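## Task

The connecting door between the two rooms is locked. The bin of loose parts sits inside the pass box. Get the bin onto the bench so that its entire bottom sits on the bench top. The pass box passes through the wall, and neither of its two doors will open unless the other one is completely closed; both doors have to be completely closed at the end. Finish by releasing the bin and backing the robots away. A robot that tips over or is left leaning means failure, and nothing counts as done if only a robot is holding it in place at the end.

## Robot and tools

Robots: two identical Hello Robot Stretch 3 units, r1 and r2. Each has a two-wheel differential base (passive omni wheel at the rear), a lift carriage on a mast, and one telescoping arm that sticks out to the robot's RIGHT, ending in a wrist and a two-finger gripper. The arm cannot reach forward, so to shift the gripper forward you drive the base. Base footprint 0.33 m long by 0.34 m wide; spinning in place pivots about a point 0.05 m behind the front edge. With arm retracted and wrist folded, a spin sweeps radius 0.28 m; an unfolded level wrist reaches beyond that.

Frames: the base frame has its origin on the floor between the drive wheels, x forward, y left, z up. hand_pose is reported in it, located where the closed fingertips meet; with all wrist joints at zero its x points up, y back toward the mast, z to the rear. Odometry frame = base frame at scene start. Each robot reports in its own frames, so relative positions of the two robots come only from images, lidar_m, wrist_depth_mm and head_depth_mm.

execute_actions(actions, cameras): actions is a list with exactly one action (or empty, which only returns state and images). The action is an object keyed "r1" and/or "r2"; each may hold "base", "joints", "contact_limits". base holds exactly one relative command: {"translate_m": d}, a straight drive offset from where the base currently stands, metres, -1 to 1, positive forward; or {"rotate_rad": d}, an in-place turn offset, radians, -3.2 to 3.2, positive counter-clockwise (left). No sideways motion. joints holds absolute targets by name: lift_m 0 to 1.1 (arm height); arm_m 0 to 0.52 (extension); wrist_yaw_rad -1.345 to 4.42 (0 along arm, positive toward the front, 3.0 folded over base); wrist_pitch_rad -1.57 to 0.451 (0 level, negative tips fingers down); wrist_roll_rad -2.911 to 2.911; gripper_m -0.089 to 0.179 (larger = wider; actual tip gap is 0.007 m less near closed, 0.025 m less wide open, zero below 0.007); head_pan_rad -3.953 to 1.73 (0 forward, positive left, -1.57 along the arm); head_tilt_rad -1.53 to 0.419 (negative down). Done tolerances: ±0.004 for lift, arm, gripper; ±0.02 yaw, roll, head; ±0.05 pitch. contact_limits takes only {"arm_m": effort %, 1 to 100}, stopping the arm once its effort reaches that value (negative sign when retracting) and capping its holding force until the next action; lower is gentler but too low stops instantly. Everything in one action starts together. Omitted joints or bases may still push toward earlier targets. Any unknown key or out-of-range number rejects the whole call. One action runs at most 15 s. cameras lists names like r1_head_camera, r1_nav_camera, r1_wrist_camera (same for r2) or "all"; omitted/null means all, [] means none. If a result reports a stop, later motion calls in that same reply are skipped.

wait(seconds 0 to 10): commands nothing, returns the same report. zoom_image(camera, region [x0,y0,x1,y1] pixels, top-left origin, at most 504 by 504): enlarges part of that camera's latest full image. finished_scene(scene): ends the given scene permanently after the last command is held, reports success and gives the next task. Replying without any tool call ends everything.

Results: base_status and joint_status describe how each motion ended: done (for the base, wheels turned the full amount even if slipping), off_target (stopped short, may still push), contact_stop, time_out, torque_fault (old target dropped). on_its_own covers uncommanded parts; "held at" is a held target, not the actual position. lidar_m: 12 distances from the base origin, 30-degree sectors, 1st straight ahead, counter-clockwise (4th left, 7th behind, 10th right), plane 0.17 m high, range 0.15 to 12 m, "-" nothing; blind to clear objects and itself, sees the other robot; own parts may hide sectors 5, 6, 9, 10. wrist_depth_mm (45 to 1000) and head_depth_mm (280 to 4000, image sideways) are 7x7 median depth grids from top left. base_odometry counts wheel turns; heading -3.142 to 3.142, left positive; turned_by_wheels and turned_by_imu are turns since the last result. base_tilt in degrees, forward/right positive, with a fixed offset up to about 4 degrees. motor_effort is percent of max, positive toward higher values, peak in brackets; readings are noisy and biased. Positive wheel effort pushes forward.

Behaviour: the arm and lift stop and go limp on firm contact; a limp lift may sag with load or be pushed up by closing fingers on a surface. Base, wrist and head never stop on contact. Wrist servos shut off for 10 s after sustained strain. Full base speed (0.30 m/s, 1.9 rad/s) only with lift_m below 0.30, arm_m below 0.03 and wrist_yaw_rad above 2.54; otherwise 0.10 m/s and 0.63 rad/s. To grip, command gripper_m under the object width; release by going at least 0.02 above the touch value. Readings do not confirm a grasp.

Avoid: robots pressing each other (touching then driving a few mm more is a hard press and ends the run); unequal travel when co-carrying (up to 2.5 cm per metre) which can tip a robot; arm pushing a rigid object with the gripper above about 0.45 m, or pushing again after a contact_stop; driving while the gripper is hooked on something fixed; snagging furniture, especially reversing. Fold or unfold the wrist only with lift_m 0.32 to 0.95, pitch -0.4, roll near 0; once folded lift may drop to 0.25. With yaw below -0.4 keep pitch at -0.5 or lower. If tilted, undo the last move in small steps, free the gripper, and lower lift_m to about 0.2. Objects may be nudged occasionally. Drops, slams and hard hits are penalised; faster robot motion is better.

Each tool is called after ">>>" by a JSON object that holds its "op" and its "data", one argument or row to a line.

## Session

>>> {"op": "execute_actions", "data": {
  "actions": []
}}

Scene clock: 0.00 s.
r1.base_odometry: x=+0.000 y=+0.000 heading=+0.000 (m, m, rad; r1's odometry frame)
r1.turned_by_wheels: +0.000 (rad since the last result)
r1.turned_by_imu: +0.000 (rad since the last result)
r1.base_tilt: forward=-0.6 right=-1.3 (deg)
r1.lidar_m: 0.77 0.78 0.99 2.14 2.21 1.71 3.57 2.26 1.52 1.41 1.23 0.83
r1.head_depth_mm: 729 728 728 729 733 731 733 / 722 722 727 725 724 729 729 / 718 720 720 720 722 725 721 / 714 716 717 717 715 717 719 / 710 709 712 713 713 713 716 / 707 706 705 710 707 711 711 / 700 702 704 702 702 708 706
r1.base_status: not commanded
r1.joint_positions: lift_m=+0.474 arm_m=+0.002 wrist_yaw_rad=+2.824 wrist_pitch_rad=-0.447 wrist_roll_rad=+0.012 gripper_m=+0.037 head_pan_rad=+0.005 head_tilt_rad=-0.017
r1.joint_status: not commanded
r1.motor_effort: left_wheel=+0 right_wheel=-1 lift_m=+34 arm_m=+0 wrist_yaw_rad=+0 wrist_pitch_rad=+4 wrist_roll_rad=+0 gripper_m=+0 head_pan_rad=+0 head_tilt_rad=+2 (%)
r1.hand_pose: x=+0.0476 y=+0.0631 z=+0.4803 quat_wxyz=(+0.264, +0.709, +0.044, +0.652) (m; r1's base frame)
r1.wrist_depth_mm: - - - - - 778 609 / - - - - - 795 633 / - - - - - 858 656 / - - - - - 873 695 / 847 858 850 818 828 809 708 / 722 - 703 704 685 686 679 / 620 608 619 612 611 603 609
r2.base_odometry: x=+0.000 y=+0.000 heading=+0.000 (m, m, rad; r2's odometry frame)
r2.turned_by_wheels: +0.000 (rad since the last result)
r2.turned_by_imu: +0.000 (rad since the last result)
r2.base_tilt: forward=-1.7 right=-0.8 (deg)
r2.lidar_m: 1.94 1.32 1.23 1.25 1.56 1.45 1.47 1.88 3.09 2.22 1.35 3.31
r2.head_depth_mm: 2000 3113 3207 3219 3199 3163 2130 / 2037 3206 3371 3350 3310 3121 2109 / 2052 3224 3465 3549 3545 3076 2112 / 2057 2779 2961 3021 3124 2913 2069 / 2081 2325 2390 2450 2493 2528 2077 / 1905 1950 1985 1880 1888 2123 2013 / 1645 1681 1698 1439 1407 1757 1817
r2.base_status: not commanded
r2.joint_positions: lift_m=+0.394 arm_m=-0.002 wrist_yaw_rad=+3.059 wrist_pitch_rad=-0.353 wrist_roll_rad=-0.014 gripper_m=+0.037 head_pan_rad=+0.000 head_tilt_rad=+0.012
r2.joint_status: not commanded
r2.motor_effort: left_wheel=+0 right_wheel=+1 lift_m=+28 arm_m=+1 wrist_yaw_rad=+0 wrist_pitch_rad=+8 wrist_roll_rad=+0 gripper_m=+0 head_pan_rad=+0 head_tilt_rad=+1 (%)
r2.hand_pose: x=-0.0021 y=+0.0881 z=+0.4214 quat_wxyz=(+0.152, +0.695, +0.097, +0.696) (m; r2's base frame)
r2.wrist_depth_mm: - - - - - - 943 / - - - - - - - / - - - - - - - / - - - - - - - / 790 764 - 791 788 780 795 / 674 656 - 669 647 659 658 / 560 561 551 557 568 559 561
pictures: r1_head_camera (sideways: a quarter turn clockwise sets it upright), r1_nav_camera (sideways: a quarter turn counterclockwise sets it upright), r1_wrist_camera, r2_head_camera (sideways: a quarter turn clockwise sets it upright), r2_nav_camera (sideways: a quarter turn counterclockwise sets it upright), r2_wrist_camera
Images, in order (width x height): r1_head_camera 896x504, r1_nav_camera 672x504, r1_wrist_camera 644x364, r2_head_camera 896x504, r2_nav_camera 672x504, r2_wrist_camera 644x364.

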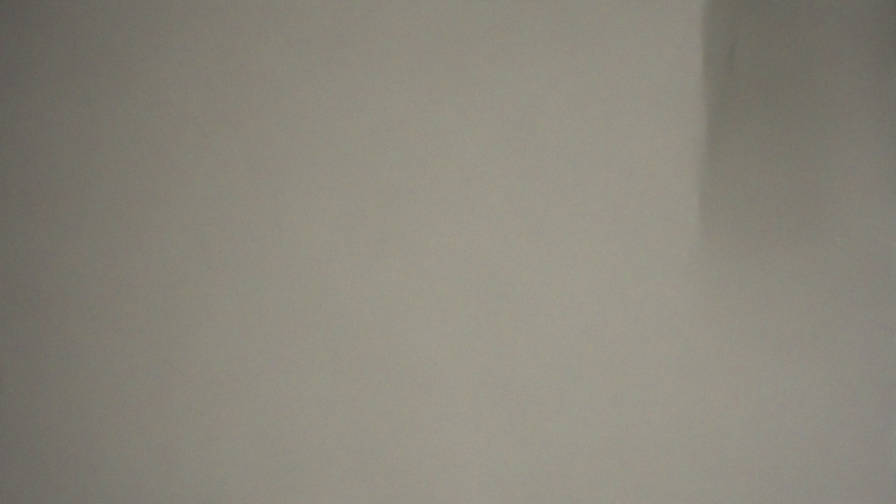

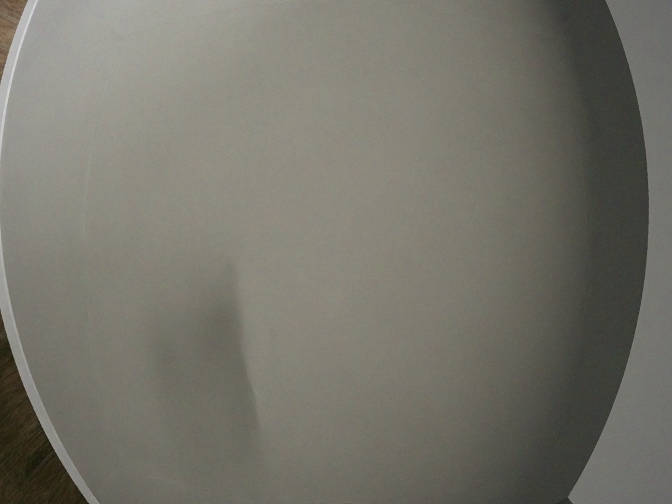

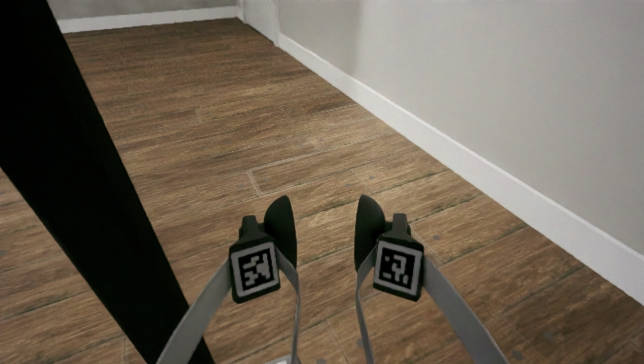

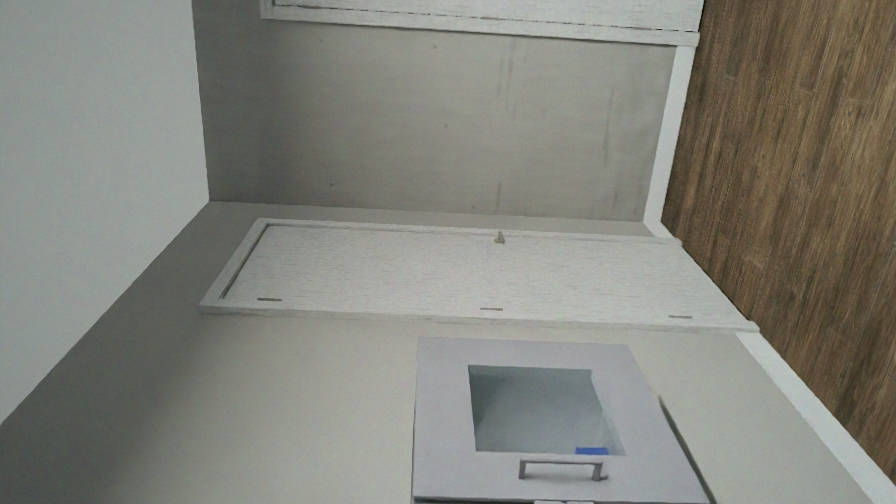

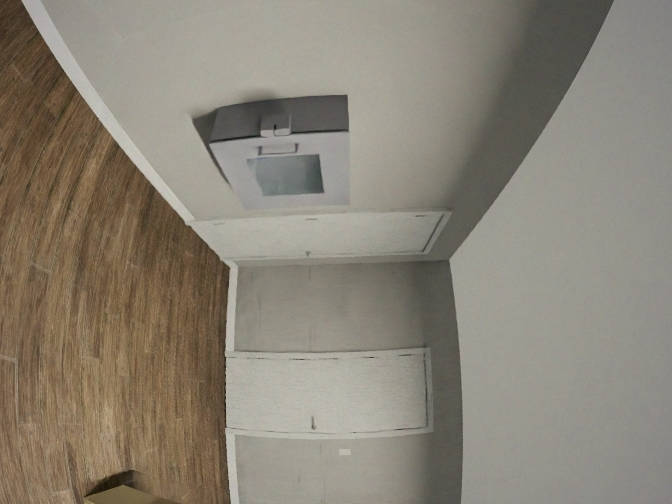

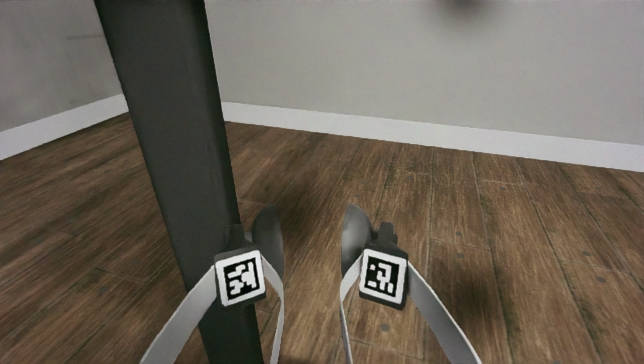

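>>> {"op": "execute_actions", "data": {
  "actions": [
    {"r1": {"base": {"rotate_rad": 1.675}, "joints": {"lift_m": 0.28, "head_pan_rad": -0.2, "head_tilt_rad": -0.25}}, "r2": {"joints": {"head_pan_rad": 0.35, "head_tilt_rad": -0.15}}}
  ],
  "cameras": ["r1_head_camera", "r1_nav_camera", "r2_head_camera"]
}}

Scene clock: 15.47 s.
r1.base_odometry: x=+0.000 y=+0.000 heading=+1.675 (m, m, rad; r1's odometry frame)
r1.turned_by_wheels: +1.675 (rad since the last result)
r1.turned_by_imu: +1.682 (rad since the last result)
r1.base_tilt: forward=-0.7 right=-1.3 (deg)
r1.lidar_m: 2.77 1.71 1.70 3.57 2.02 1.47 1.41 1.11 0.80 0.77 0.79 1.08
r1.head_depth_mm: 1588 1607 1030 1063 1131 1562 1587 / 1992 2036 973 1683 1101 1946 1690 / 2769 2717 921 2766 2609 1961 1700 / 2992 3146 872 3383 3154 992 1684 / 2906 3086 820 849 881 932 1690 / 2862 3015 812 840 2748 2011 1672 / 2884 2955 3109 3257 3085 2141 1666
r1.base_status: done
r1.joint_positions: lift_m=+0.280 arm_m=+0.002 wrist_yaw_rad=+2.824 wrist_pitch_rad=-0.447 wrist_roll_rad=+0.012 gripper_m=+0.037 head_pan_rad=-0.193 head_tilt_rad=-0.247
r1.joint_status: all done
r1.motor_effort: left_wheel=-4(12) right_wheel=+1(5) lift_m=+29(33) arm_m=+0(0) wrist_yaw_rad=+0(0) wrist_pitch_rad=+4(4) wrist_roll_rad=+1(0) gripper_m=+0(0) head_pan_rad=-3(21) head_tilt_rad=-2(23) (%)
r1.hand_pose: x=+0.0476 y=+0.0631 z=+0.2863 quat_wxyz=(+0.264, +0.709, +0.045, +0.652) (m; r1's base frame)
r1.wrist_depth_mm: - - - - - - - / - - - - - - - / - 882 858 876 859 844 862 / - 679 691 673 694 675 681 / 566 579 560 564 561 564 553 / 485 - - 482 461 480 472 / 445 - - 421 417 413 413
r2.base_odometry: x=+0.000 y=+0.000 heading=+0.000 (m, m, rad; r2's odometry frame)
r2.turned_by_wheels: +0.000 (rad since the last result)
r2.turned_by_imu: +0.001 (rad since the last result)
r2.base_tilt: forward=-1.7 right=-1.0 (deg)
r2.lidar_m: 1.94 1.31 1.23 1.25 1.55 1.45 1.47 1.89 3.10 2.23 1.35 3.29
r2.head_depth_mm: 2265 2389 2602 2810 2984 2322 1712 / 1975 2096 2165 2409 2528 2285 1702 / 1751 1835 1657 1997 2144 2168 1695 / 1557 1635 1447 1440 1575 1984 1686 / 1415 1478 1512 1554 1647 1790 1669 / 1295 1337 1389 1456 1523 1595 1604 / 1184 1233 1278 1335 1383 1437 1489
r2.base_status: not commanded
r2.joint_positions: lift_m=+0.394 arm_m=-0.002 wrist_yaw_rad=+3.059 wrist_pitch_rad=-0.353 wrist_roll_rad=-0.014 gripper_m=+0.037 head_pan_rad=+0.343 head_tilt_rad=-0.148
r2.joint_status: all done
r2.motor_effort: left_wheel=+0(0) right_wheel=+0(1) lift_m=+27(28) arm_m=+1(0) wrist_yaw_rad=+0(0) wrist_pitch_rad=+8(8) wrist_roll_rad=+0(0) gripper_m=+1(0) head_pan_rad=+4(36) head_tilt_rad=-1(13) (%)
r2.hand_pose: x=-0.0021 y=+0.0881 z=+0.4214 quat_wxyz=(+0.152, +0.695, +0.097, +0.696) (m; r2's base frame)
r2.wrist_depth_mm: - - - - - - 939 / - - - - - - - / - - - - - - - / - - - - - - - / 774 804 - 782 791 817 801 / 661 657 - 661 655 663 663 / 561 557 543 568 566 559 568
pictures: r1_head_camera (sideways: a quarter turn clockwise sets it upright), r1_nav_camera (sideways: a quarter turn counterclockwise sets it upright), r2_head_camera (sideways: a quarter turn clockwise sets it upright)
Images, in order (width x height): r1_head_camera 896x504, r1_nav_camera 672x504, r2_head_camera 896x504.

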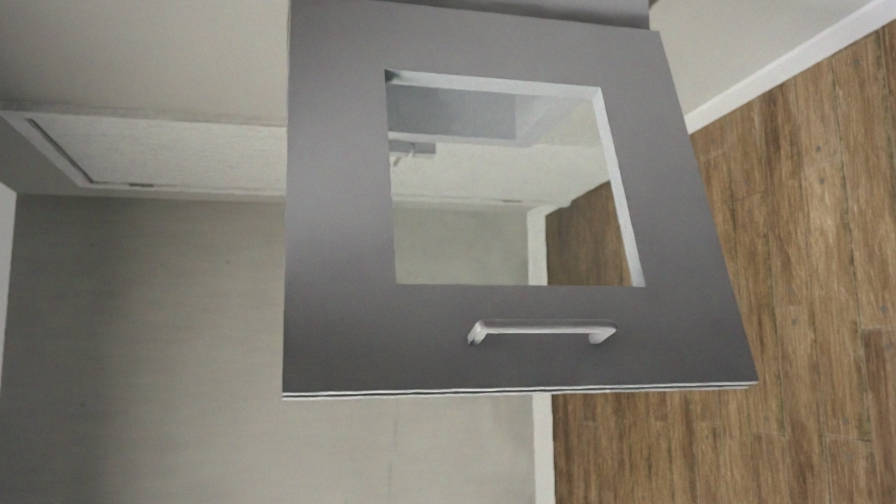

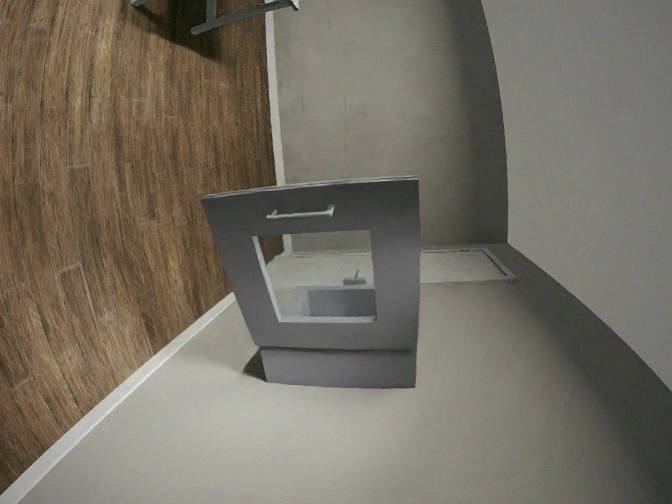

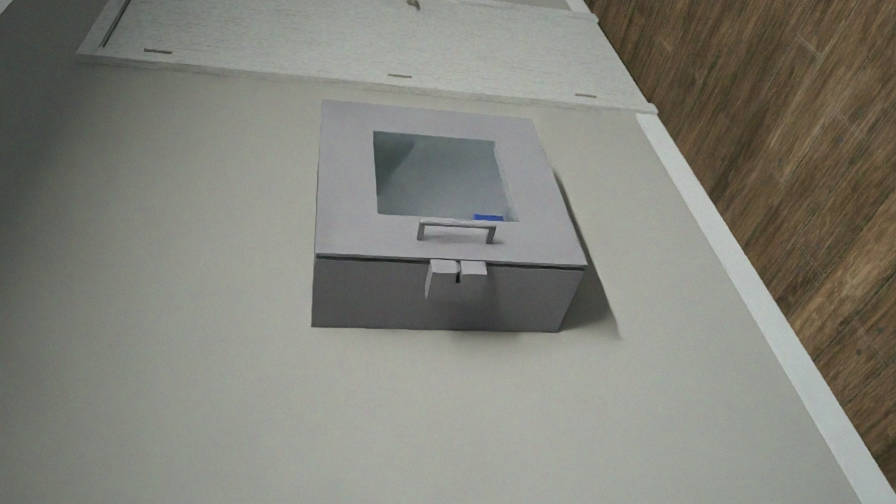

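>>> {"op": "execute_actions", "data": {
  "actions": [
    {"r1": {"base": {"rotate_rad": 0.3}, "joints": {"head_pan_rad": -0.5}}}
  ],
  "cameras": []
}}

>>> {"op": "execute_actions", "data": {
  "actions": [
    {"r1": {"base": {"translate_m": 1.0}, "joints": {"head_pan_rad": -1.5, "head_tilt_rad": -0.4}}}
  ],
  "cameras": ["r1_head_camera", "r1_nav_camera"]
}}

Scene clock: 37.30 s.
r1.base_odometry: x=+0.000 y=+0.000 heading=+1.975 (m, m, rad; r1's odometry frame)
r1.turned_by_wheels: +0.300 (rad since the last result)
r1.turned_by_imu: +0.299 (rad since the last result)
r1.base_tilt: forward=-0.6 right=-1.3 (deg)
r1.lidar_m: 3.38 1.70 2.90 2.73 1.61 1.41 1.41 0.88 0.77 0.77 0.90 1.61
r1.head_depth_mm: 1586 1581 1033 1072 1121 1569 1599 / 1996 2025 977 1686 1098 1928 1685 / 2751 2699 927 2765 2649 1944 1692 / 2916 3068 876 3343 3100 992 1684 / 2914 2997 825 850 887 938 1674 / 2874 2982 815 839 2760 1992 1667 / 2827 2983 3090 3181 3003 2154 1676
r1.base_status: done
r1.joint_positions: lift_m=+0.280 arm_m=+0.002 wrist_yaw_rad=+2.824 wrist_pitch_rad=-0.447 wrist_roll_rad=+0.012 gripper_m=+0.037 head_pan_rad=-0.493 head_tilt_rad=-0.247
r1.joint_status: all done
r1.motor_effort: left_wheel=-3(12) right_wheel=+2(6) lift_m=+29(29) arm_m=+0(0) wrist_yaw_rad=+0(0) wrist_pitch_rad=+4(4) wrist_roll_rad=+0(0) gripper_m=+0(0) head_pan_rad=-3(22) head_tilt_rad=-2(2) (%)
r1.hand_pose: x=+0.0476 y=+0.0631 z=+0.2863 quat_wxyz=(+0.264, +0.709, +0.045, +0.652) (m; r1's base frame)
r1.wrist_depth_mm: - - - - - - - / - - - - - - - / - 880 836 842 862 856 864 / - 699 693 676 676 668 672 / 558 579 566 559 556 565 553 / 484 - - 475 473 471 475 / 445 - - 416 417 412 409
r2.base_odometry: x=+0.000 y=+0.000 heading=+0.000 (m, m, rad; r2's odometry frame)
r2.turned_by_wheels: +0.000 (rad since the last result)
r2.turned_by_imu: +0.001 (rad since the last result)
r2.base_tilt: forward=-1.7 right=-0.9 (deg)
r2.lidar_m: 1.94 1.31 1.23 1.24 1.56 1.45 1.47 1.88 3.10 2.23 1.35 3.30
r2.head_depth_mm: 2259 2391 2585 2773 2983 2307 1715 / 1979 2086 2181 2384 2557 2297 1697 / 1739 1839 1656 2006 2145 2180 1692 / 1569 1644 1453 1443 1569 1988 1681 / 1414 1473 1507 1563 1648 1787 1671 / 1287 1338 1402 1458 1519 1597 1604 / 1184 1236 1272 1326 1383 1439 1479
r2.base_status: not commanded
r2.joint_positions: lift_m=+0.394 arm_m=-0.002 wrist_yaw_rad=+3.059 wrist_pitch_rad=-0.353 wrist_roll_rad=-0.014 gripper_m=+0.037 head_pan_rad=+0.343 head_tilt_rad=-0.148
r2.joint_status: not commanded
r2.motor_effort: left_wheel=+0(0) right_wheel=+0(0) lift_m=+28(28) arm_m=+1(0) wrist_yaw_rad=+0(0) wrist_pitch_rad=+8(8) wrist_roll_rad=+0(0) gripper_m=+0(0) head_pan_rad=+4(4) head_tilt_rad=-1(1) (%)
r2.hand_pose: x=-0.0021 y=+0.0881 z=+0.4214 quat_wxyz=(+0.152, +0.695, +0.097, +0.696) (m; r2's base frame)
r2.wrist_depth_mm: - - - - - - 935 / - - - - - - - / - - - - - - - / - - - - - - - / 781 783 - 808 793 772 791 / 657 672 - 661 655 646 649 / 560 570 540 562 562 569 566
pictures: none
No camera images: the call's "cameras" was empty. Leave "cameras" out to get every camera's image.

Scene clock: 42.30 s.
r1.base_odometry: x=-0.393 y=+0.920 heading=+1.975 (m, m, rad; r1's odometry frame)
r1.turned_by_wheels: +0.000 (rad since the last result)
r1.turned_by_imu: +0.006 (rad since the last result)
r1.base_tilt: forward=-0.6 right=-1.2 (deg)
r1.lidar_m: 2.42 1.28 0.95 3.30 2.69 2.37 2.02 1.20 1.05 1.05 1.24 2.19
r1.head_depth_mm: 862 735 729 698 794 715 600 / 895 913 - 1240 912 1231 1325 / 930 958 - 1260 1020 1295 1385 / 967 999 1485 1292 1111 1370 1420 / 1014 1035 1309 1297 1158 1454 1464 / 1061 1057 1103 1153 1403 1546 1459 / 1107 976 1020 1106 1506 1642 1449
r1.base_status: done
r1.joint_positions: lift_m=+0.280 arm_m=+0.002 wrist_yaw_rad=+2.824 wrist_pitch_rad=-0.447 wrist_roll_rad=+0.012 gripper_m=+0.037 head_pan_rad=-1.493 head_tilt_rad=-0.395
r1.joint_status: all done
r1.motor_effort: left_wheel=-4(11) right_wheel=+2(7) lift_m=+30(30) arm_m=+0(0) wrist_yaw_rad=+0(0) wrist_pitch_rad=+4(4) wrist_roll_rad=+0(0) gripper_m=+0(0) head_pan_rad=-4(38) head_tilt_rad=-3(20) (%)
r1.hand_pose: x=+0.0476 y=+0.0631 z=+0.2863 quat_wxyz=(+0.264, +0.709, +0.045, +0.652) (m; r1's base frame)
r1.wrist_depth_mm: - - - - - - - / - - - - - - - / - 886 867 878 874 871 848 / - 686 696 679 690 694 676 / 557 565 557 560 555 554 561 / 486 - - 483 467 477 476 / 448 - - 415 412 414 417
r2.base_odometry: x=+0.000 y=+0.000 heading=+0.000 (m, m, rad; r2's odometry frame)
r2.turned_by_wheels: +0.000 (rad since the last result)
r2.turned_by_imu: +0.000 (rad since the last result)
r2.base_tilt: forward=-1.7 right=-0.8 (deg)
r2.lidar_m: 1.94 1.31 1.23 1.25 1.56 1.45 1.47 1.88 3.10 2.23 1.35 3.30
r2.head_depth_mm: 2278 2399 2584 2798 2983 2293 1715 / 1963 2084 2184 2373 2532 2282 1702 / 1739 1832 1651 1991 2150 2165 1692 / 1570 1631 1440 1450 1575 1996 1688 / 1408 1481 1507 1560 1648 1773 1673 / 1287 1341 1395 1453 1522 1602 1599 / 1187 1232 1278 1321 1384 1440 1483
r2.base_status: not commanded
r2.joint_positions: lift_m=+0.394 arm_m=-0.002 wrist_yaw_rad=+3.059 wrist_pitch_rad=-0.353 wrist_roll_rad=-0.014 gripper_m=+0.037 head_pan_rad=+0.343 head_tilt_rad=-0.148
r2.joint_status: not commanded
r2.motor_effort: left_wheel=+0(0) right_wheel=+0(1) lift_m=+28(28) arm_m=+0(0) wrist_yaw_rad=+0(0) wrist_pitch_rad=+8(8) wrist_roll_rad=+0(0) gripper_m=+1(0) head_pan_rad=+3(4) head_tilt_rad=-1(1) (%)
r2.hand_pose: x=-0.0021 y=+0.0881 z=+0.4214 quat_wxyz=(+0.152, +0.695, +0.097, +0.696) (m; r2's base frame)
r2.wrist_depth_mm: - - - - - - 925 / - - - - - - - / - - - - - - - / - - - - - - - / 793 804 - 819 783 801 766 / 656 661 - 661 653 655 667 / 558 555 534 561 565 567 568
pictures: r1_head_camera (sideways: a quarter turn clockwise sets it upright), r1_nav_camera (sideways: a quarter turn counterclockwise sets it upright)
Images, in order (width x height): r1_head_camera 896x504, r1_nav_camera 672x504.

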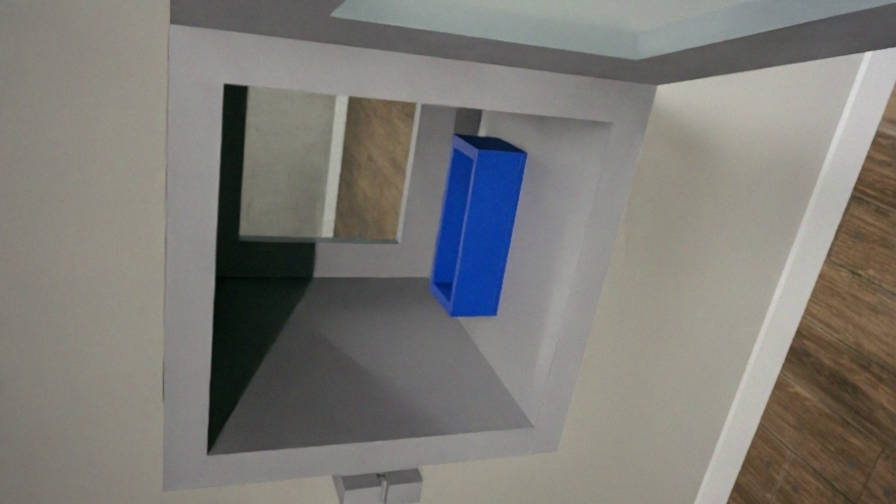

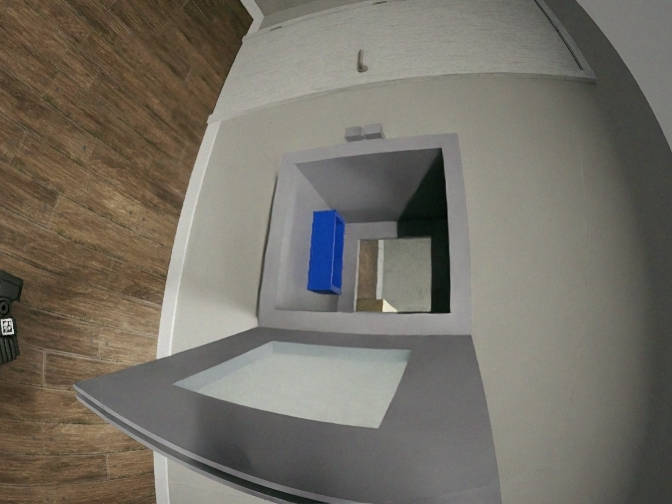

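>>> {"op": "execute_actions", "data": {
  "actions": [
    {"r1": {"base": {"rotate_rad": -1.15}, "joints": {"head_pan_rad": -0.7}}}
  ],
  "cameras": ["r1_nav_camera"]
}}

>>> {"op": "execute_actions", "data": {
  "actions": [
    {"r1": {"base": {"translate_m": 0.645}}}
  ],
  "cameras": []
}}

>>> {"op": "execute_actions", "data": {
  "actions": [
    {"r1": {"base": {"rotate_rad": 0.865}, "joints": {"head_pan_rad": -1.57, "head_tilt_rad": -0.6}}}
  ],
  "cameras": ["r1_head_camera", "r1_nav_camera"]
}}

Scene clock: 74.77 s.
r1.base_odometry: x=-0.393 y=+0.920 heading=+0.825 (m, m, rad; r1's odometry frame)
r1.turned_by_wheels: -1.150 (rad since the last result)
r1.turned_by_imu: -1.154 (rad since the last result)
r1.base_tilt: forward=-0.7 right=-1.2 (deg)
r1.lidar_m: 1.18 1.87 2.42 1.28 1.65 3.27 2.86 2.37 2.36 1.27 1.06 1.05
r1.head_depth_mm: 862 895 - - - - 290 / 868 602 298 305 307 313 324 / 872 377 367 1044 1127 425 438 / 876 537 523 1045 1122 707 671 / 885 750 783 845 914 1264 1363 / 885 921 - 1431 1008 1268 1371 / 895 926 - 1218 1004 1281 1379
r1.base_status: done
r1.joint_positions: lift_m=+0.280 arm_m=+0.002 wrist_yaw_rad=+2.824 wrist_pitch_rad=-0.447 wrist_roll_rad=+0.012 gripper_m=+0.037 head_pan_rad=-0.707 head_tilt_rad=-0.396
r1.joint_status: all done
r1.motor_effort: left_wheel=+4(15) right_wheel=-3(6) lift_m=+30(30) arm_m=+0(0) wrist_yaw_rad=+0(0) wrist_pitch_rad=+4(4) wrist_roll_rad=+0(0) gripper_m=+0(0) head_pan_rad=+4(38) head_tilt_rad=-3(4) (%)
r1.hand_pose: x=+0.0476 y=+0.0631 z=+0.2863 quat_wxyz=(+0.264, +0.709, +0.045, +0.652) (m; r1's base frame)
r1.wrist_depth_mm: - - - - - - - / - - - - - - - / - 895 862 860 853 848 864 / - 675 678 680 685 673 679 / 564 572 569 556 564 560 560 / 488 - - 480 460 473 480 / 442 - - 418 419 414 422
r2.base_odometry: x=+0.000 y=+0.000 heading=+0.000 (m, m, rad; r2's odometry frame)
r2.turned_by_wheels: +0.000 (rad since the last result)
r2.turned_by_imu: +0.002 (rad since the last result)
r2.base_tilt: forward=-1.6 right=-1.0 (deg)
r2.lidar_m: 1.94 1.31 1.23 1.25 1.56 1.45 1.48 1.88 3.09 2.23 1.35 3.29
r2.head_depth_mm: 2234 2417 2577 2813 2973 2318 1721 / 1977 2085 2176 2396 2542 2289 1701 / 1741 1829 1653 1984 2136 2175 1694 / 1551 1636 1449 1441 1576 1993 1677 / 1411 1471 1507 1552 1642 1776 1675 / 1286 1339 1393 1463 1525 1595 1602 / 1185 1232 1276 1331 1376 1435 1490
r2.base_status: not commanded
r2.joint_positions: lift_m=+0.394 arm_m=-0.002 wrist_yaw_rad=+3.059 wrist_pitch_rad=-0.353 wrist_roll_rad=-0.014 gripper_m=+0.037 head_pan_rad=+0.343 head_tilt_rad=-0.148
r2.joint_status: not commanded
r2.motor_effort: left_wheel=+0(0) right_wheel=+1(0) lift_m=+28(28) arm_m=+0(1) wrist_yaw_rad=+0(0) wrist_pitch_rad=+7(7) wrist_roll_rad=+0(0) gripper_m=+0(0) head_pan_rad=+5(4) head_tilt_rad=-2(2) (%)
r2.hand_pose: x=-0.0021 y=+0.0881 z=+0.4214 quat_wxyz=(+0.152, +0.695, +0.097, +0.696) (m; r2's base frame)
r2.wrist_depth_mm: - - - - - - 916 / - - - - - - - / - - - - - - - / - - - - - - - / 826 790 - 794 813 797 788 / 656 649 - 664 665 658 660 / 551 572 550 557 558 577 569
pictures: r1_nav_camera (sideways: a quarter turn counterclockwise sets it upright)
Images, in order (width x height): r1_nav_camera 672x504.

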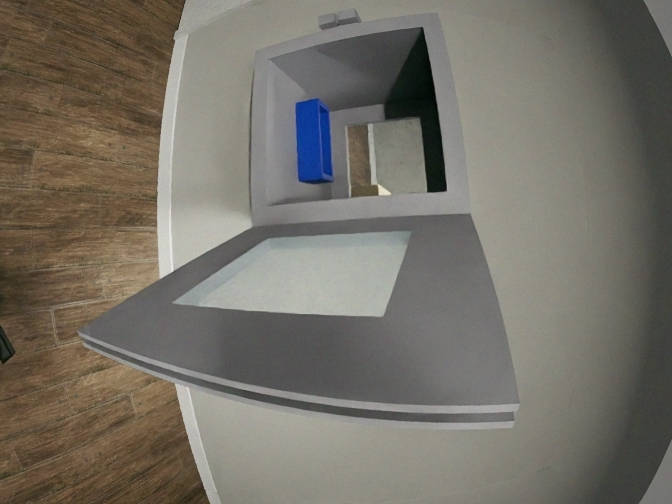

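Scene clock: 78.67 s.
r1.base_odometry: x=+0.045 y=+1.393 heading=+0.825 (m, m, rad; r1's odometry frame)
r1.turned_by_wheels: +0.000 (rad since the last result)
r1.turned_by_imu: +0.004 (rad since the last result)
r1.base_tilt: forward=-0.6 right=-1.3 (deg)
r1.lidar_m: 0.64 0.98 1.99 2.23 2.41 1.40 3.37 2.80 1.28 0.68 0.57 0.57
r1.head_depth_mm: 448 287 834 889 938 777 624 / 451 289 - 3392 957 668 626 / 453 290 2719 2753 971 670 624 / 457 292 2947 2774 970 669 622 / 459 295 885 2983 969 675 622 / 462 297 844 908 924 718 621 / 465 299 627 672 686 695 620
r1.base_status: done
r1.joint_positions: lift_m=+0.280 arm_m=+0.002 wrist_yaw_rad=+2.824 wrist_pitch_rad=-0.447 wrist_roll_rad=+0.012 gripper_m=+0.037 head_pan_rad=-0.707 head_tilt_rad=-0.396
r1.joint_status: not commanded
r1.motor_effort: left_wheel=+3(15) right_wheel=-1(4) lift_m=+30(29) arm_m=+0(0) wrist_yaw_rad=+0(0) wrist_pitch_rad=+4(4) wrist_roll_rad=+0(0) gripper_m=+1(0) head_pan_rad=+3(3) head_tilt_rad=-3(3) (%)
r1.hand_pose: x=+0.0476 y=+0.0631 z=+0.2863 quat_wxyz=(+0.264, +0.709, +0.045, +0.652) (m; r1's base frame)
r1.wrist_depth_mm: - - - - - - - / - - - - - - - / - 876 860 845 848 840 850 / - 675 685 687 678 679 662 / 556 580 568 566 560 565 552 / 482 - - 482 467 472 472 / 447 - - 419 409 414 410
r2.base_odometry: x=+0.000 y=+0.000 heading=+0.000 (m, m, rad; r2's odometry frame)
r2.turned_by_wheels: +0.000 (rad since the last result)
r2.turned_by_imu: +0.000 (rad since the last result)
r2.base_tilt: forward=-1.6 right=-0.9 (deg)
r2.lidar_m: 1.94 1.31 1.23 1.25 1.55 1.45 1.47 1.88 3.10 2.23 1.35 3.31
r2.head_depth_mm: 2263 2406 2591 2782 3015 2299 1718 / 1959 2096 2163 2406 2549 2291 1695 / 1751 1832 1651 1983 2141 2199 1688 / 1555 1640 1442 1445 1574 1992 1678 / 1410 1477 1504 1556 1644 1788 1682 / 1286 1338 1392 1455 1531 1590 1606 / 1187 1235 1279 1325 1381 1440 1489
r2.base_status: not commanded
r2.joint_positions: lift_m=+0.394 arm_m=-0.002 wrist_yaw_rad=+3.059 wrist_pitch_rad=-0.353 wrist_roll_rad=-0.014 gripper_m=+0.037 head_pan_rad=+0.343 head_tilt_rad=-0.148
r2.joint_status: not commanded
r2.motor_effort: left_wheel=+0(0) right_wheel=+0(0) lift_m=+28(28) arm_m=+1(1) wrist_yaw_rad=+0(0) wrist_pitch_rad=+8(8) wrist_roll_rad=+0(0) gripper_m=+1(1) head_pan_rad=+4(4) head_tilt_rad=-1(1) (%)
r2.hand_pose: x=-0.0021 y=+0.0881 z=+0.4214 quat_wxyz=(+0.152, +0.695, +0.097, +0.696) (m; r2's base frame)
r2.wrist_depth_mm: - - - - - - 919 / - - - - - - - / - - - - - - - / - - - - - - - / 793 803 - 804 782 791 800 / 670 659 - 663 664 667 661 / 575 565 549 567 565 559 561
pictures: none
No camera images: the call's "cameras" was empty. Leave "cameras" out to get every camera's image.

Scene clock: 80.43 s.
r1.base_odometry: x=+0.045 y=+1.393 heading=+1.690 (m, m, rad; r1's odometry frame)
r1.turned_by_wheels: +0.865 (rad since the last result)
r1.turned_by_imu: +0.867 (rad since the last result)
r1.base_tilt: forward=-0.6 right=-1.4 (deg)
r1.lidar_m: 1.99 2.08 1.47 1.39 3.93 2.88 2.14 0.80 0.59 0.57 0.59 0.82
r1.head_depth_mm: - 822 889 947 774 635 571 / - - 3208 959 710 637 577 / - 2784 2755 967 711 635 576 / 283 - 2934 973 707 636 581 / 284 - 2723 979 708 634 587 / 285 817 887 914 749 635 998 / 287 637 652 668 682 620 1009
r1.base_status: done
r1.joint_positions: lift_m=+0.280 arm_m=+0.002 wrist_yaw_rad=+2.824 wrist_pitch_rad=-0.447 wrist_roll_rad=+0.012 gripper_m=+0.037 head_pan_rad=-1.563 head_tilt_rad=-0.593
r1.joint_status: all done
r1.motor_effort: left_wheel=-4(12) right_wheel=+1(7) lift_m=+30(29) arm_m=+0(0) wrist_yaw_rad=+0(0) wrist_pitch_rad=+4(4) wrist_roll_rad=+0(0) gripper_m=+1(0) head_pan_rad=-3(38) head_tilt_rad=-4(26) (%)
r1.hand_pose: x=+0.0476 y=+0.0631 z=+0.2863 quat_wxyz=(+0.264, +0.709, +0.045, +0.652) (m; r1's base frame)
r1.wrist_depth_mm: - - - - - - - / - - - - - - - / - 884 854 885 873 863 847 / - 701 687 683 670 676 679 / 553 566 556 560 563 557 563 / 487 - - 480 457 482 478 / 442 - - 423 414 417 415
r2.base_odometry: x=+0.000 y=+0.000 heading=+0.000 (m, m, rad; r2's odometry frame)
r2.turned_by_wheels: +0.000 (rad since the last result)
r2.turned_by_imu: +0.000 (rad since the last result)
r2.base_tilt: forward=-1.7 right=-0.9 (deg)
r2.lidar_m: 1.94 1.32 1.23 1.24 1.55 1.45 1.47 1.88 3.10 2.23 1.35 3.30
r2.head_depth_mm: 2257 2412 2580 2756 3002 2294 1708 / 1965 2105 2169 2416 2531 2292 1704 / 1743 1840 1658 1987 2138 2200 1696 / 1560 1641 1446 1441 1570 1991 1688 / 1414 1484 1506 1554 1645 1784 1669 / 1287 1342 1395 1460 1524 1600 1602 / 1186 1233 1275 1322 1375 1437 1490
r2.base_status: not commanded
r2.joint_positions: lift_m=+0.394 arm_m=-0.002 wrist_yaw_rad=+3.059 wrist_pitch_rad=-0.353 wrist_roll_rad=-0.014 gripper_m=+0.037 head_pan_rad=+0.343 head_tilt_rad=-0.148
r2.joint_status: not commanded
r2.motor_effort: left_wheel=+0(0) right_wheel=+0(0) lift_m=+29(28) arm_m=+0(0) wrist_yaw_rad=+0(0) wrist_pitch_rad=+8(8) wrist_roll_rad=+0(0) gripper_m=+1(1) head_pan_rad=+4(4) head_tilt_rad=-1(1) (%)
r2.hand_pose: x=-0.0021 y=+0.0881 z=+0.4214 quat_wxyz=(+0.152, +0.695, +0.097, +0.696) (m; r2's base frame)
r2.wrist_depth_mm: - - - - - - 908 / - - - - - - - / - - - - - - - / - - - - - - - / 780 784 - 781 805 788 788 / 662 665 - 650 680 647 662 / 556 570 552 563 554 561 563
pictures: r1_head_camera (sideways: a quarter turn clockwise sets it upright), r1_nav_camera (sideways: a quarter turn counterclockwise sets it upright)
Images, in order (width x height): r1_head_camera 896x504, r1_nav_camera 672x504.

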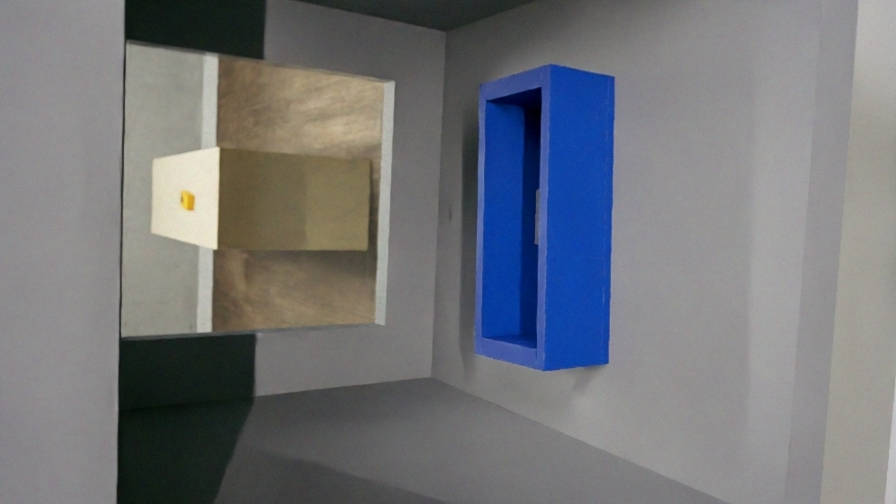

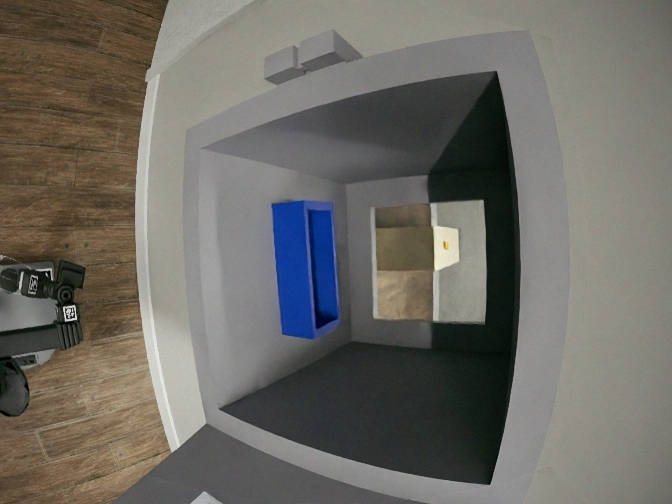

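>>> {"op": "execute_actions", "data": {
  "actions": [
    {"r1": {"base": {"translate_m": 0.018}, "joints": {"lift_m": 0.36, "wrist_pitch_rad": -0.4}}}
  ],
  "cameras": []
}}

>>> {"op": "execute_actions", "data": {
  "actions": [
    {"r1": {"joints": {"wrist_yaw_rad": 0.0, "lift_m": 0.42}}}
  ],
  "cameras": []
}}

>>> {"op": "execute_actions", "data": {
  "actions": [
    {"r1": {"joints": {"wrist_pitch_rad": -1.35, "wrist_roll_rad": 1.57, "gripper_m": 0.179, "lift_m": 0.95}}}
  ],
  "cameras": ["r1_head_camera", "r1_nav_camera", "r1_wrist_camera"]
}}

Scene clock: 94.23 s.
r1.base_odometry: x=+0.043 y=+1.411 heading=+1.690 (m, m, rad; r1's odometry frame)
r1.turned_by_wheels: +0.000 (rad since the last result)
r1.turned_by_imu: -0.001 (rad since the last result)
r1.base_tilt: forward=-0.6 right=-1.2 (deg)
r1.lidar_m: 1.97 2.05 1.46 1.40 3.92 2.90 2.14 0.80 0.59 0.57 0.59 0.82
r1.head_depth_mm: - 843 903 952 748 636 572 / - - 3234 957 707 633 578 / - 2772 2673 965 712 637 575 / 283 - 2865 975 709 635 582 / 284 859 954 980 712 634 587 / 286 802 831 854 755 634 997 / 287 590 606 620 631 611 1012
r1.base_status: done
r1.joint_positions: lift_m=+0.360 arm_m=+0.002 wrist_yaw_rad=+2.824 wrist_pitch_rad=-0.422 wrist_roll_rad=+0.012 gripper_m=+0.037 head_pan_rad=-1.563 head_tilt_rad=-0.593
r1.joint_status: all done
r1.motor_effort: left_wheel=-4(9) right_wheel=+2(6) lift_m=+39(42) arm_m=+0(0) wrist_yaw_rad=+0(0) wrist_pitch_rad=+6(6) wrist_roll_rad=+0(0) gripper_m=+0(0) head_pan_rad=-3(3) head_tilt_rad=-4(5) (%)
r1.hand_pose: x=+0.0486 y=+0.0662 z=+0.3716 quat_wxyz=(+0.256, +0.710, +0.036, +0.655) (m; r1's base frame)
r1.wrist_depth_mm: - - - - - - - / - - - - - - - / - - - - - - - / - 858 858 833 833 829 829 / 697 707 700 698 691 690 688 / 594 - 575 586 565 579 571 / 510 499 532 515 510 500 507
r2.base_odometry: x=+0.000 y=+0.000 heading=+0.000 (m, m, rad; r2's odometry frame)
r2.turned_by_wheels: +0.000 (rad since the last result)
r2.turned_by_imu: +0.001 (rad since the last result)
r2.base_tilt: forward=-1.7 right=-1.0 (deg)
r2.lidar_m: 1.94 1.31 1.23 1.25 1.56 1.45 1.47 1.88 3.10 2.22 1.35 3.29
r2.head_depth_mm: 2267 2399 2573 2815 2982 2307 1712 / 1974 2093 2172 2396 2551 2302 1703 / 1743 1852 1652 1981 2149 2171 1688 / 1553 1633 1442 1435 1579 1983 1685 / 1417 1477 1512 1564 1650 1780 1675 / 1289 1342 1391 1454 1512 1590 1601 / 1184 1234 1283 1330 1381 1435 1487
r2.base_status: not commanded
r2.joint_positions: lift_m=+0.394 arm_m=-0.002 wrist_yaw_rad=+3.059 wrist_pitch_rad=-0.353 wrist_roll_rad=-0.014 gripper_m=+0.037 head_pan_rad=+0.343 head_tilt_rad=-0.148
r2.joint_status: not commanded
r2.motor_effort: left_wheel=+0(0) right_wheel=+0(0) lift_m=+28(28) arm_m=+1(0) wrist_yaw_rad=+0(0) wrist_pitch_rad=+7(8) wrist_roll_rad=+0(0) gripper_m=+0(1) head_pan_rad=+3(4) head_tilt_rad=-1(1) (%)
r2.hand_pose: x=-0.0021 y=+0.0881 z=+0.4214 quat_wxyz=(+0.152, +0.695, +0.097, +0.696) (m; r2's base frame)
r2.wrist_depth_mm: - - - - - - 919 / - - - - - - - / - - - - - - - / - - - - - - - / 795 778 - 777 795 802 800 / 659 650 - 661 673 660 658 / 561 562 553 562 562 569 556
pictures: none
No camera images: the call's "cameras" was empty. Leave "cameras" out to get every camera's image.

Scene clock: 96.67 s.
r1.base_odometry: x=+0.043 y=+1.411 heading=+1.690 (m, m, rad; r1's odometry frame)
r1.turned_by_wheels: +0.000 (rad since the last result)
r1.turned_by_imu: +0.000 (rad since the last result)
r1.base_tilt: forward=-0.6 right=-1.3 (deg)
r1.lidar_m: 1.97 2.05 1.46 1.40 3.92 2.91 2.14 0.80 0.59 0.57 0.59 0.82
r1.head_depth_mm: - 840 904 948 753 636 571 / - - 3148 956 709 636 578 / - 2760 2675 966 714 636 575 / 283 - 2889 974 708 635 581 / 283 860 954 987 716 634 588 / 285 803 831 857 760 634 1002 / 286 589 606 617 632 607 1017
r1.base_status: not commanded
r1.joint_positions: lift_m=+0.420 arm_m=+0.002 wrist_yaw_rad=+0.004 wrist_pitch_rad=-0.421 wrist_roll_rad=+0.012 gripper_m=+0.037 head_pan_rad=-1.563 head_tilt_rad=-0.593
r1.joint_status: all done
r1.motor_effort: left_wheel=-4(4) right_wheel=+1(2) lift_m=+38(40) arm_m=+0(0) wrist_yaw_rad=-5(4) wrist_pitch_rad=+6(6) wrist_roll_rad=+0(0) gripper_m=+0(0) head_pan_rad=-3(3) head_tilt_rad=-4(4) (%)
r1.hand_pose: x=-0.0207 y=-0.3705 z=+0.4317 quat_wxyz=(+0.688, +0.148, -0.695, -0.148) (m; r1's base frame)
r1.wrist_depth_mm: 286 289 288 286 288 289 291 / 317 313 315 317 316 319 320 / 343 342 346 347 351 347 355 / 386 393 389 390 386 391 393 / 437 434 439 438 438 448 448 / 504 500 529 508 515 513 514 / 541 549 551 550 560 558 553
r2.base_odometry: x=+0.000 y=+0.000 heading=+0.000 (m, m, rad; r2's odometry frame)
r2.turned_by_wheels: +0.000 (rad since the last result)
r2.turned_by_imu: +0.000 (rad since the last result)
r2.base_tilt: forward=-1.8 right=-0.9 (deg)
r2.lidar_m: 1.94 1.31 1.23 1.25 1.56 1.45 1.47 1.88 3.10 2.22 1.35 3.30
r2.head_depth_mm: 2258 2425 2572 2805 2987 2313 1716 / 1978 2102 2183 2388 2523 2307 1696 / 1747 1833 1661 1987 2156 2190 1695 / 1558 1637 1449 1449 1583 1979 1678 / 1413 1475 1512 1556 1658 1790 1666 / 1281 1346 1400 1459 1517 1587 1594 / 1183 1231 1282 1327 1387 1432 1492
r2.base_status: not commanded
r2.joint_positions: lift_m=+0.394 arm_m=-0.002 wrist_yaw_rad=+3.059 wrist_pitch_rad=-0.353 wrist_roll_rad=-0.014 gripper_m=+0.037 head_pan_rad=+0.343 head_tilt_rad=-0.148
r2.joint_status: not commanded
r2.motor_effort: left_wheel=+0(1) right_wheel=+0(0) lift_m=+28(28) arm_m=+1(0) wrist_yaw_rad=+0(0) wrist_pitch_rad=+8(8) wrist_roll_rad=+0(0) gripper_m=+0(1) head_pan_rad=+4(4) head_tilt_rad=-1(2) (%)
r2.hand_pose: x=-0.0021 y=+0.0881 z=+0.4214 quat_wxyz=(+0.152, +0.695, +0.097, +0.696) (m; r2's base frame)
r2.wrist_depth_mm: - - - - - - 915 / - - - - - - - / - - - - - - - / - - - - - - - / 793 806 - 792 800 816 812 / 665 661 - 660 656 663 663 / 565 559 557 550 561 559 559
pictures: none
No camera images: the call's "cameras" was empty. Leave "cameras" out to get every camera's image.

Scene clock: 102.33 s.
r1.base_odometry: x=+0.043 y=+1.411 heading=+1.690 (m, m, rad; r1's odometry frame)
r1.turned_by_wheels: +0.000 (rad since the last result)
r1.turned_by_imu: +0.000 (rad since the last result)
r1.base_tilt: forward=-0.6 right=-1.3 (deg)
r1.lidar_m: 1.97 2.06 1.47 1.40 3.95 2.91 2.13 0.80 0.59 0.57 0.59 0.82
r1.head_depth_mm: - 842 904 948 749 - - / - - 3222 955 710 - - / - 2792 2681 965 714 - - / 283 - 2839 978 705 638 583 / 284 858 956 981 710 633 588 / 286 807 833 857 759 635 999 / 286 591 607 618 632 607 1015
r1.base_status: not commanded
r1.joint_positions: lift_m=+0.950 arm_m=+0.002 wrist_yaw_rad=+0.003 wrist_pitch_rad=-1.344 wrist_roll_rad=+1.565 gripper_m=+0.179 head_pan_rad=-1.563 head_tilt_rad=-0.593
r1.joint_status: all done
r1.motor_effort: left_wheel=-4(3) right_wheel=+2(1) lift_m=+38(40) arm_m=+0(0) wrist_yaw_rad=-4(5) wrist_pitch_rad=-2(6) wrist_roll_rad=+2(3) gripper_m=+0(89) head_pan_rad=-3(3) head_tilt_rad=-4(5) (%)
r1.hand_pose: x=-0.0214 y=-0.1804 z=+0.8334 quat_wxyz=(+0.003, +0.003, -0.782, -0.623) (m; r1's base frame)
r1.wrist_depth_mm: 277 267 787 937 920 823 799 / 288 276 816 967 938 - 811 / 302 287 836 - 967 - 854 / 313 296 824 - 990 934 846 / 330 303 851 - - 946 877 / 350 319 884 - - 978 878 / 363 334 874 - - - 969
r2.base_odometry: x=+0.000 y=+0.000 heading=+0.000 (m, m, rad; r2's odometry frame)
r2.turned_by_wheels: +0.000 (rad since the last result)
r2.turned_by_imu: +0.000 (rad since the last result)
r2.base_tilt: forward=-1.6 right=-1.0 (deg)
r2.lidar_m: 1.94 1.32 1.23 1.25 1.56 1.45 1.48 1.88 3.09 2.23 1.35 3.30
r2.head_depth_mm: 2259 2427 2579 2789 2959 2302 1720 / 1969 2093 2170 2395 2536 2305 1700 / 1744 1833 1653 1991 2154 2185 1688 / 1556 1646 1446 1434 1579 1979 1685 / 1413 1477 1512 1561 1640 1787 1667 / 1289 1341 1403 1458 1525 1598 1610 / 1185 1228 1272 1327 1383 1438 1480
r2.base_status: not commanded
r2.joint_positions: lift_m=+0.394 arm_m=-0.002 wrist_yaw_rad=+3.059 wrist_pitch_rad=-0.353 wrist_roll_rad=-0.014 gripper_m=+0.037 head_pan_rad=+0.343 head_tilt_rad=-0.148
r2.joint_status: not commanded
r2.motor_effort: left_wheel=+1(0) right_wheel=+1(0) lift_m=+28(28) arm_m=+0(1) wrist_yaw_rad=+0(0) wrist_pitch_rad=+8(8) wrist_roll_rad=+0(0) gripper_m=+1(1) head_pan_rad=+4(4) head_tilt_rad=-1(1) (%)
r2.hand_pose: x=-0.0021 y=+0.0881 z=+0.4214 quat_wxyz=(+0.152, +0.695, +0.097, +0.696) (m; r2's base frame)
r2.wrist_depth_mm: - - - - - - 945 / - - - - - - - / - - - - - - - / - - - - - - - / 805 807 - 800 811 782 796 / 656 657 - 649 657 654 651 / 560 559 550 566 558 564 560
pictures: r1_head_camera (sideways: a quarter turn clockwise sets it upright), r1_nav_camera (sideways: a quarter turn counterclockwise sets it upright), r1_wrist_camera
Images, in order (width x height): r1_head_camera 896x504, r1_nav_camera 672x504, r1_wrist_camera 644x364.

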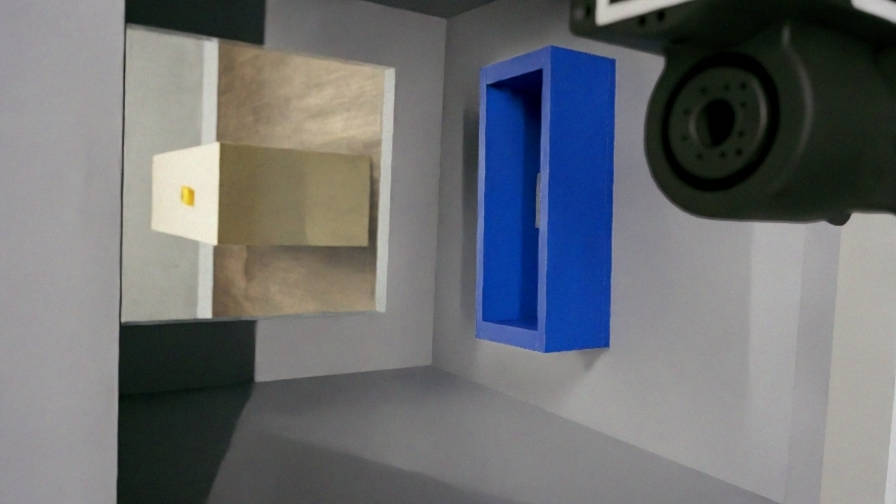

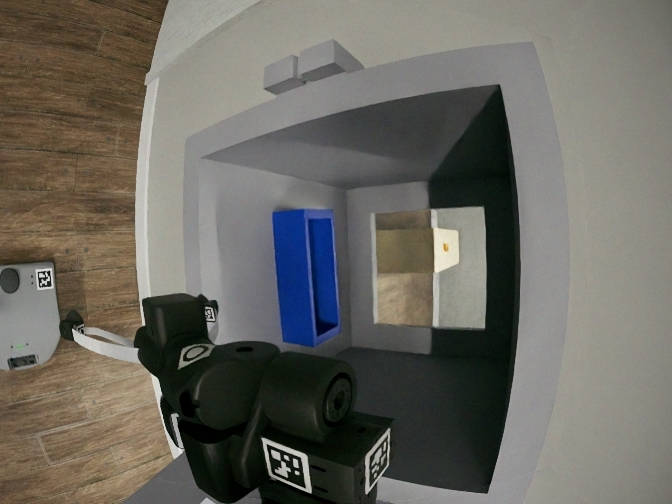

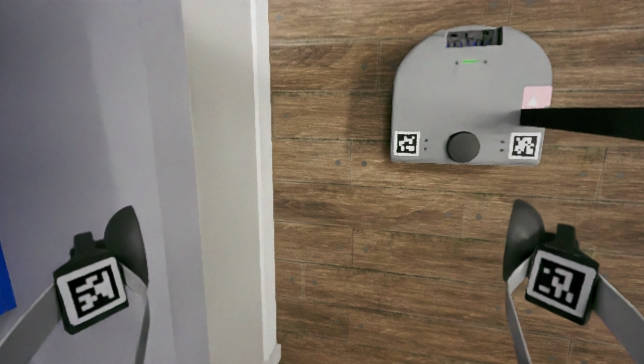

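>>> {"op": "execute_actions", "data": {
  "actions": [
    {"r1": {"joints": {"lift_m": 0.975, "arm_m": 0.25}, "contact_limits": {"arm_m": 18}}}
  ],
  "cameras": ["r1_head_camera", "r1_nav_camera", "r1_wrist_camera"]
}}

Scene clock: 113.27 s.
r1.base_odometry: x=+0.043 y=+1.411 heading=+1.690 (m, m, rad; r1's odometry frame)
r1.turned_by_wheels: +0.000 (rad since the last result)
r1.turned_by_imu: -0.001 (rad since the last result)
r1.base_tilt: forward=-0.6 right=-1.2 (deg)
r1.lidar_m: 1.97 2.05 1.47 1.40 3.92 2.91 2.14 0.80 0.59 0.57 0.59 0.82
r1.head_depth_mm: - 823 - 936 749 635 571 / - - - - 709 637 576 / - 2827 - - 711 650 574 / 283 - 2885 989 708 637 580 / 284 858 953 981 714 635 589 / 285 798 830 858 761 633 996 / 286 592 603 617 631 607 1017
r1.base_status: not commanded
r1.joint_positions: lift_m=+0.975 arm_m=+0.250 wrist_yaw_rad=+0.002 wrist_pitch_rad=-1.345 wrist_roll_rad=+1.566 gripper_m=+0.179 head_pan_rad=-1.563 head_tilt_rad=-0.593
r1.joint_status: all done
r1.motor_effort: left_wheel=-4(3) right_wheel=+1(2) lift_m=+39(42) arm_m=+3(2) wrist_yaw_rad=-2(4) wrist_pitch_rad=-2(2) wrist_roll_rad=+2(3) gripper_m=+0(0) head_pan_rad=-3(3) head_tilt_rad=-4(4) (%)
r1.contact_limits: arm_m 18 (drawing in: default 21, maximum 35; extending or still: default 29, maximum 48)
r1.hand_pose: x=-0.0215 y=-0.4283 z=+0.8584 quat_wxyz=(+0.003, +0.002, -0.782, -0.623) (m; r1's base frame)
r1.wrist_depth_mm: 240 216 267 249 234 843 798 / 268 228 270 256 243 919 - / 270 229 284 268 251 - - / 270 241 290 275 259 925 868 / 271 240 303 286 270 972 914 / 261 241 313 297 281 - 923 / 273 266 328 311 294 - 987
r2.base_odometry: x=+0.000 y=+0.000 heading=+0.000 (m, m, rad; r2's odometry frame)
r2.turned_by_wheels: +0.000 (rad since the last result)
r2.turned_by_imu: +0.001 (rad since the last result)
r2.base_tilt: forward=-1.7 right=-0.9 (deg)
r2.lidar_m: 1.94 1.32 1.23 1.25 1.56 1.45 1.47 1.88 3.09 2.22 1.35 3.30
r2.head_depth_mm: 2266 2410 2573 2788 2981 2316 1724 / 1969 2099 2175 2388 2538 2283 1706 / 1735 1844 1657 1983 2151 2149 1691 / 1557 1634 1450 1439 1580 1994 1685 / 1410 1469 1510 1559 1653 1786 1673 / 1286 1340 1394 1458 1518 1582 1598 / 1183 1227 1276 1331 1381 1435 1494
r2.base_status: not commanded
r2.joint_positions: lift_m=+0.394 arm_m=-0.002 wrist_yaw_rad=+3.059 wrist_pitch_rad=-0.353 wrist_roll_rad=-0.014 gripper_m=+0.037 head_pan_rad=+0.343 head_tilt_rad=-0.148
r2.joint_status: not commanded
r2.motor_effort: left_wheel=+1(0) right_wheel=+0(0) lift_m=+29(28) arm_m=+0(1) wrist_yaw_rad=+1(0) wrist_pitch_rad=+8(8) wrist_roll_rad=+0(0) gripper_m=+1(0) head_pan_rad=+4(4) head_tilt_rad=-1(1) (%)
r2.hand_pose: x=-0.0021 y=+0.0881 z=+0.4214 quat_wxyz=(+0.152, +0.695, +0.097, +0.696) (m; r2's base frame)
r2.wrist_depth_mm: - - - - - - 952 / - - - - - - - / - - - - - - - / - - - - - - - / 804 800 - 806 786 805 806 / 667 653 - 660 656 649 650 / 574 552 547 569 557 556 564
pictures: r1_head_camera (sideways: a quarter turn clockwise sets it upright), r1_nav_camera (sideways: a quarter turn counterclockwise sets it upright), r1_wrist_camera
Images, in order (width x height): r1_head_camera 896x504, r1_nav_camera 672x504, r1_wrist_camera 644x364.

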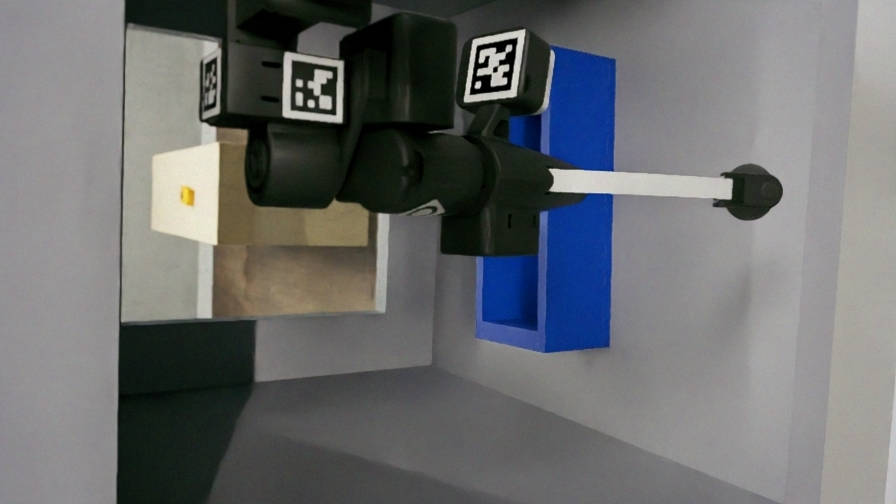

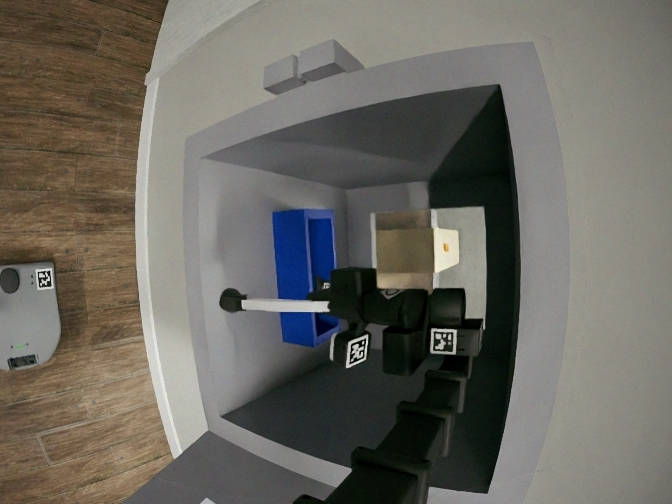

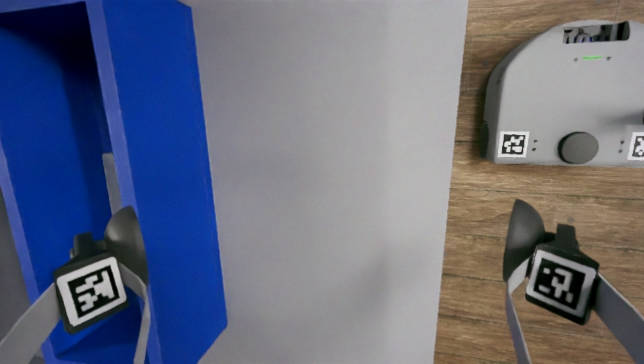

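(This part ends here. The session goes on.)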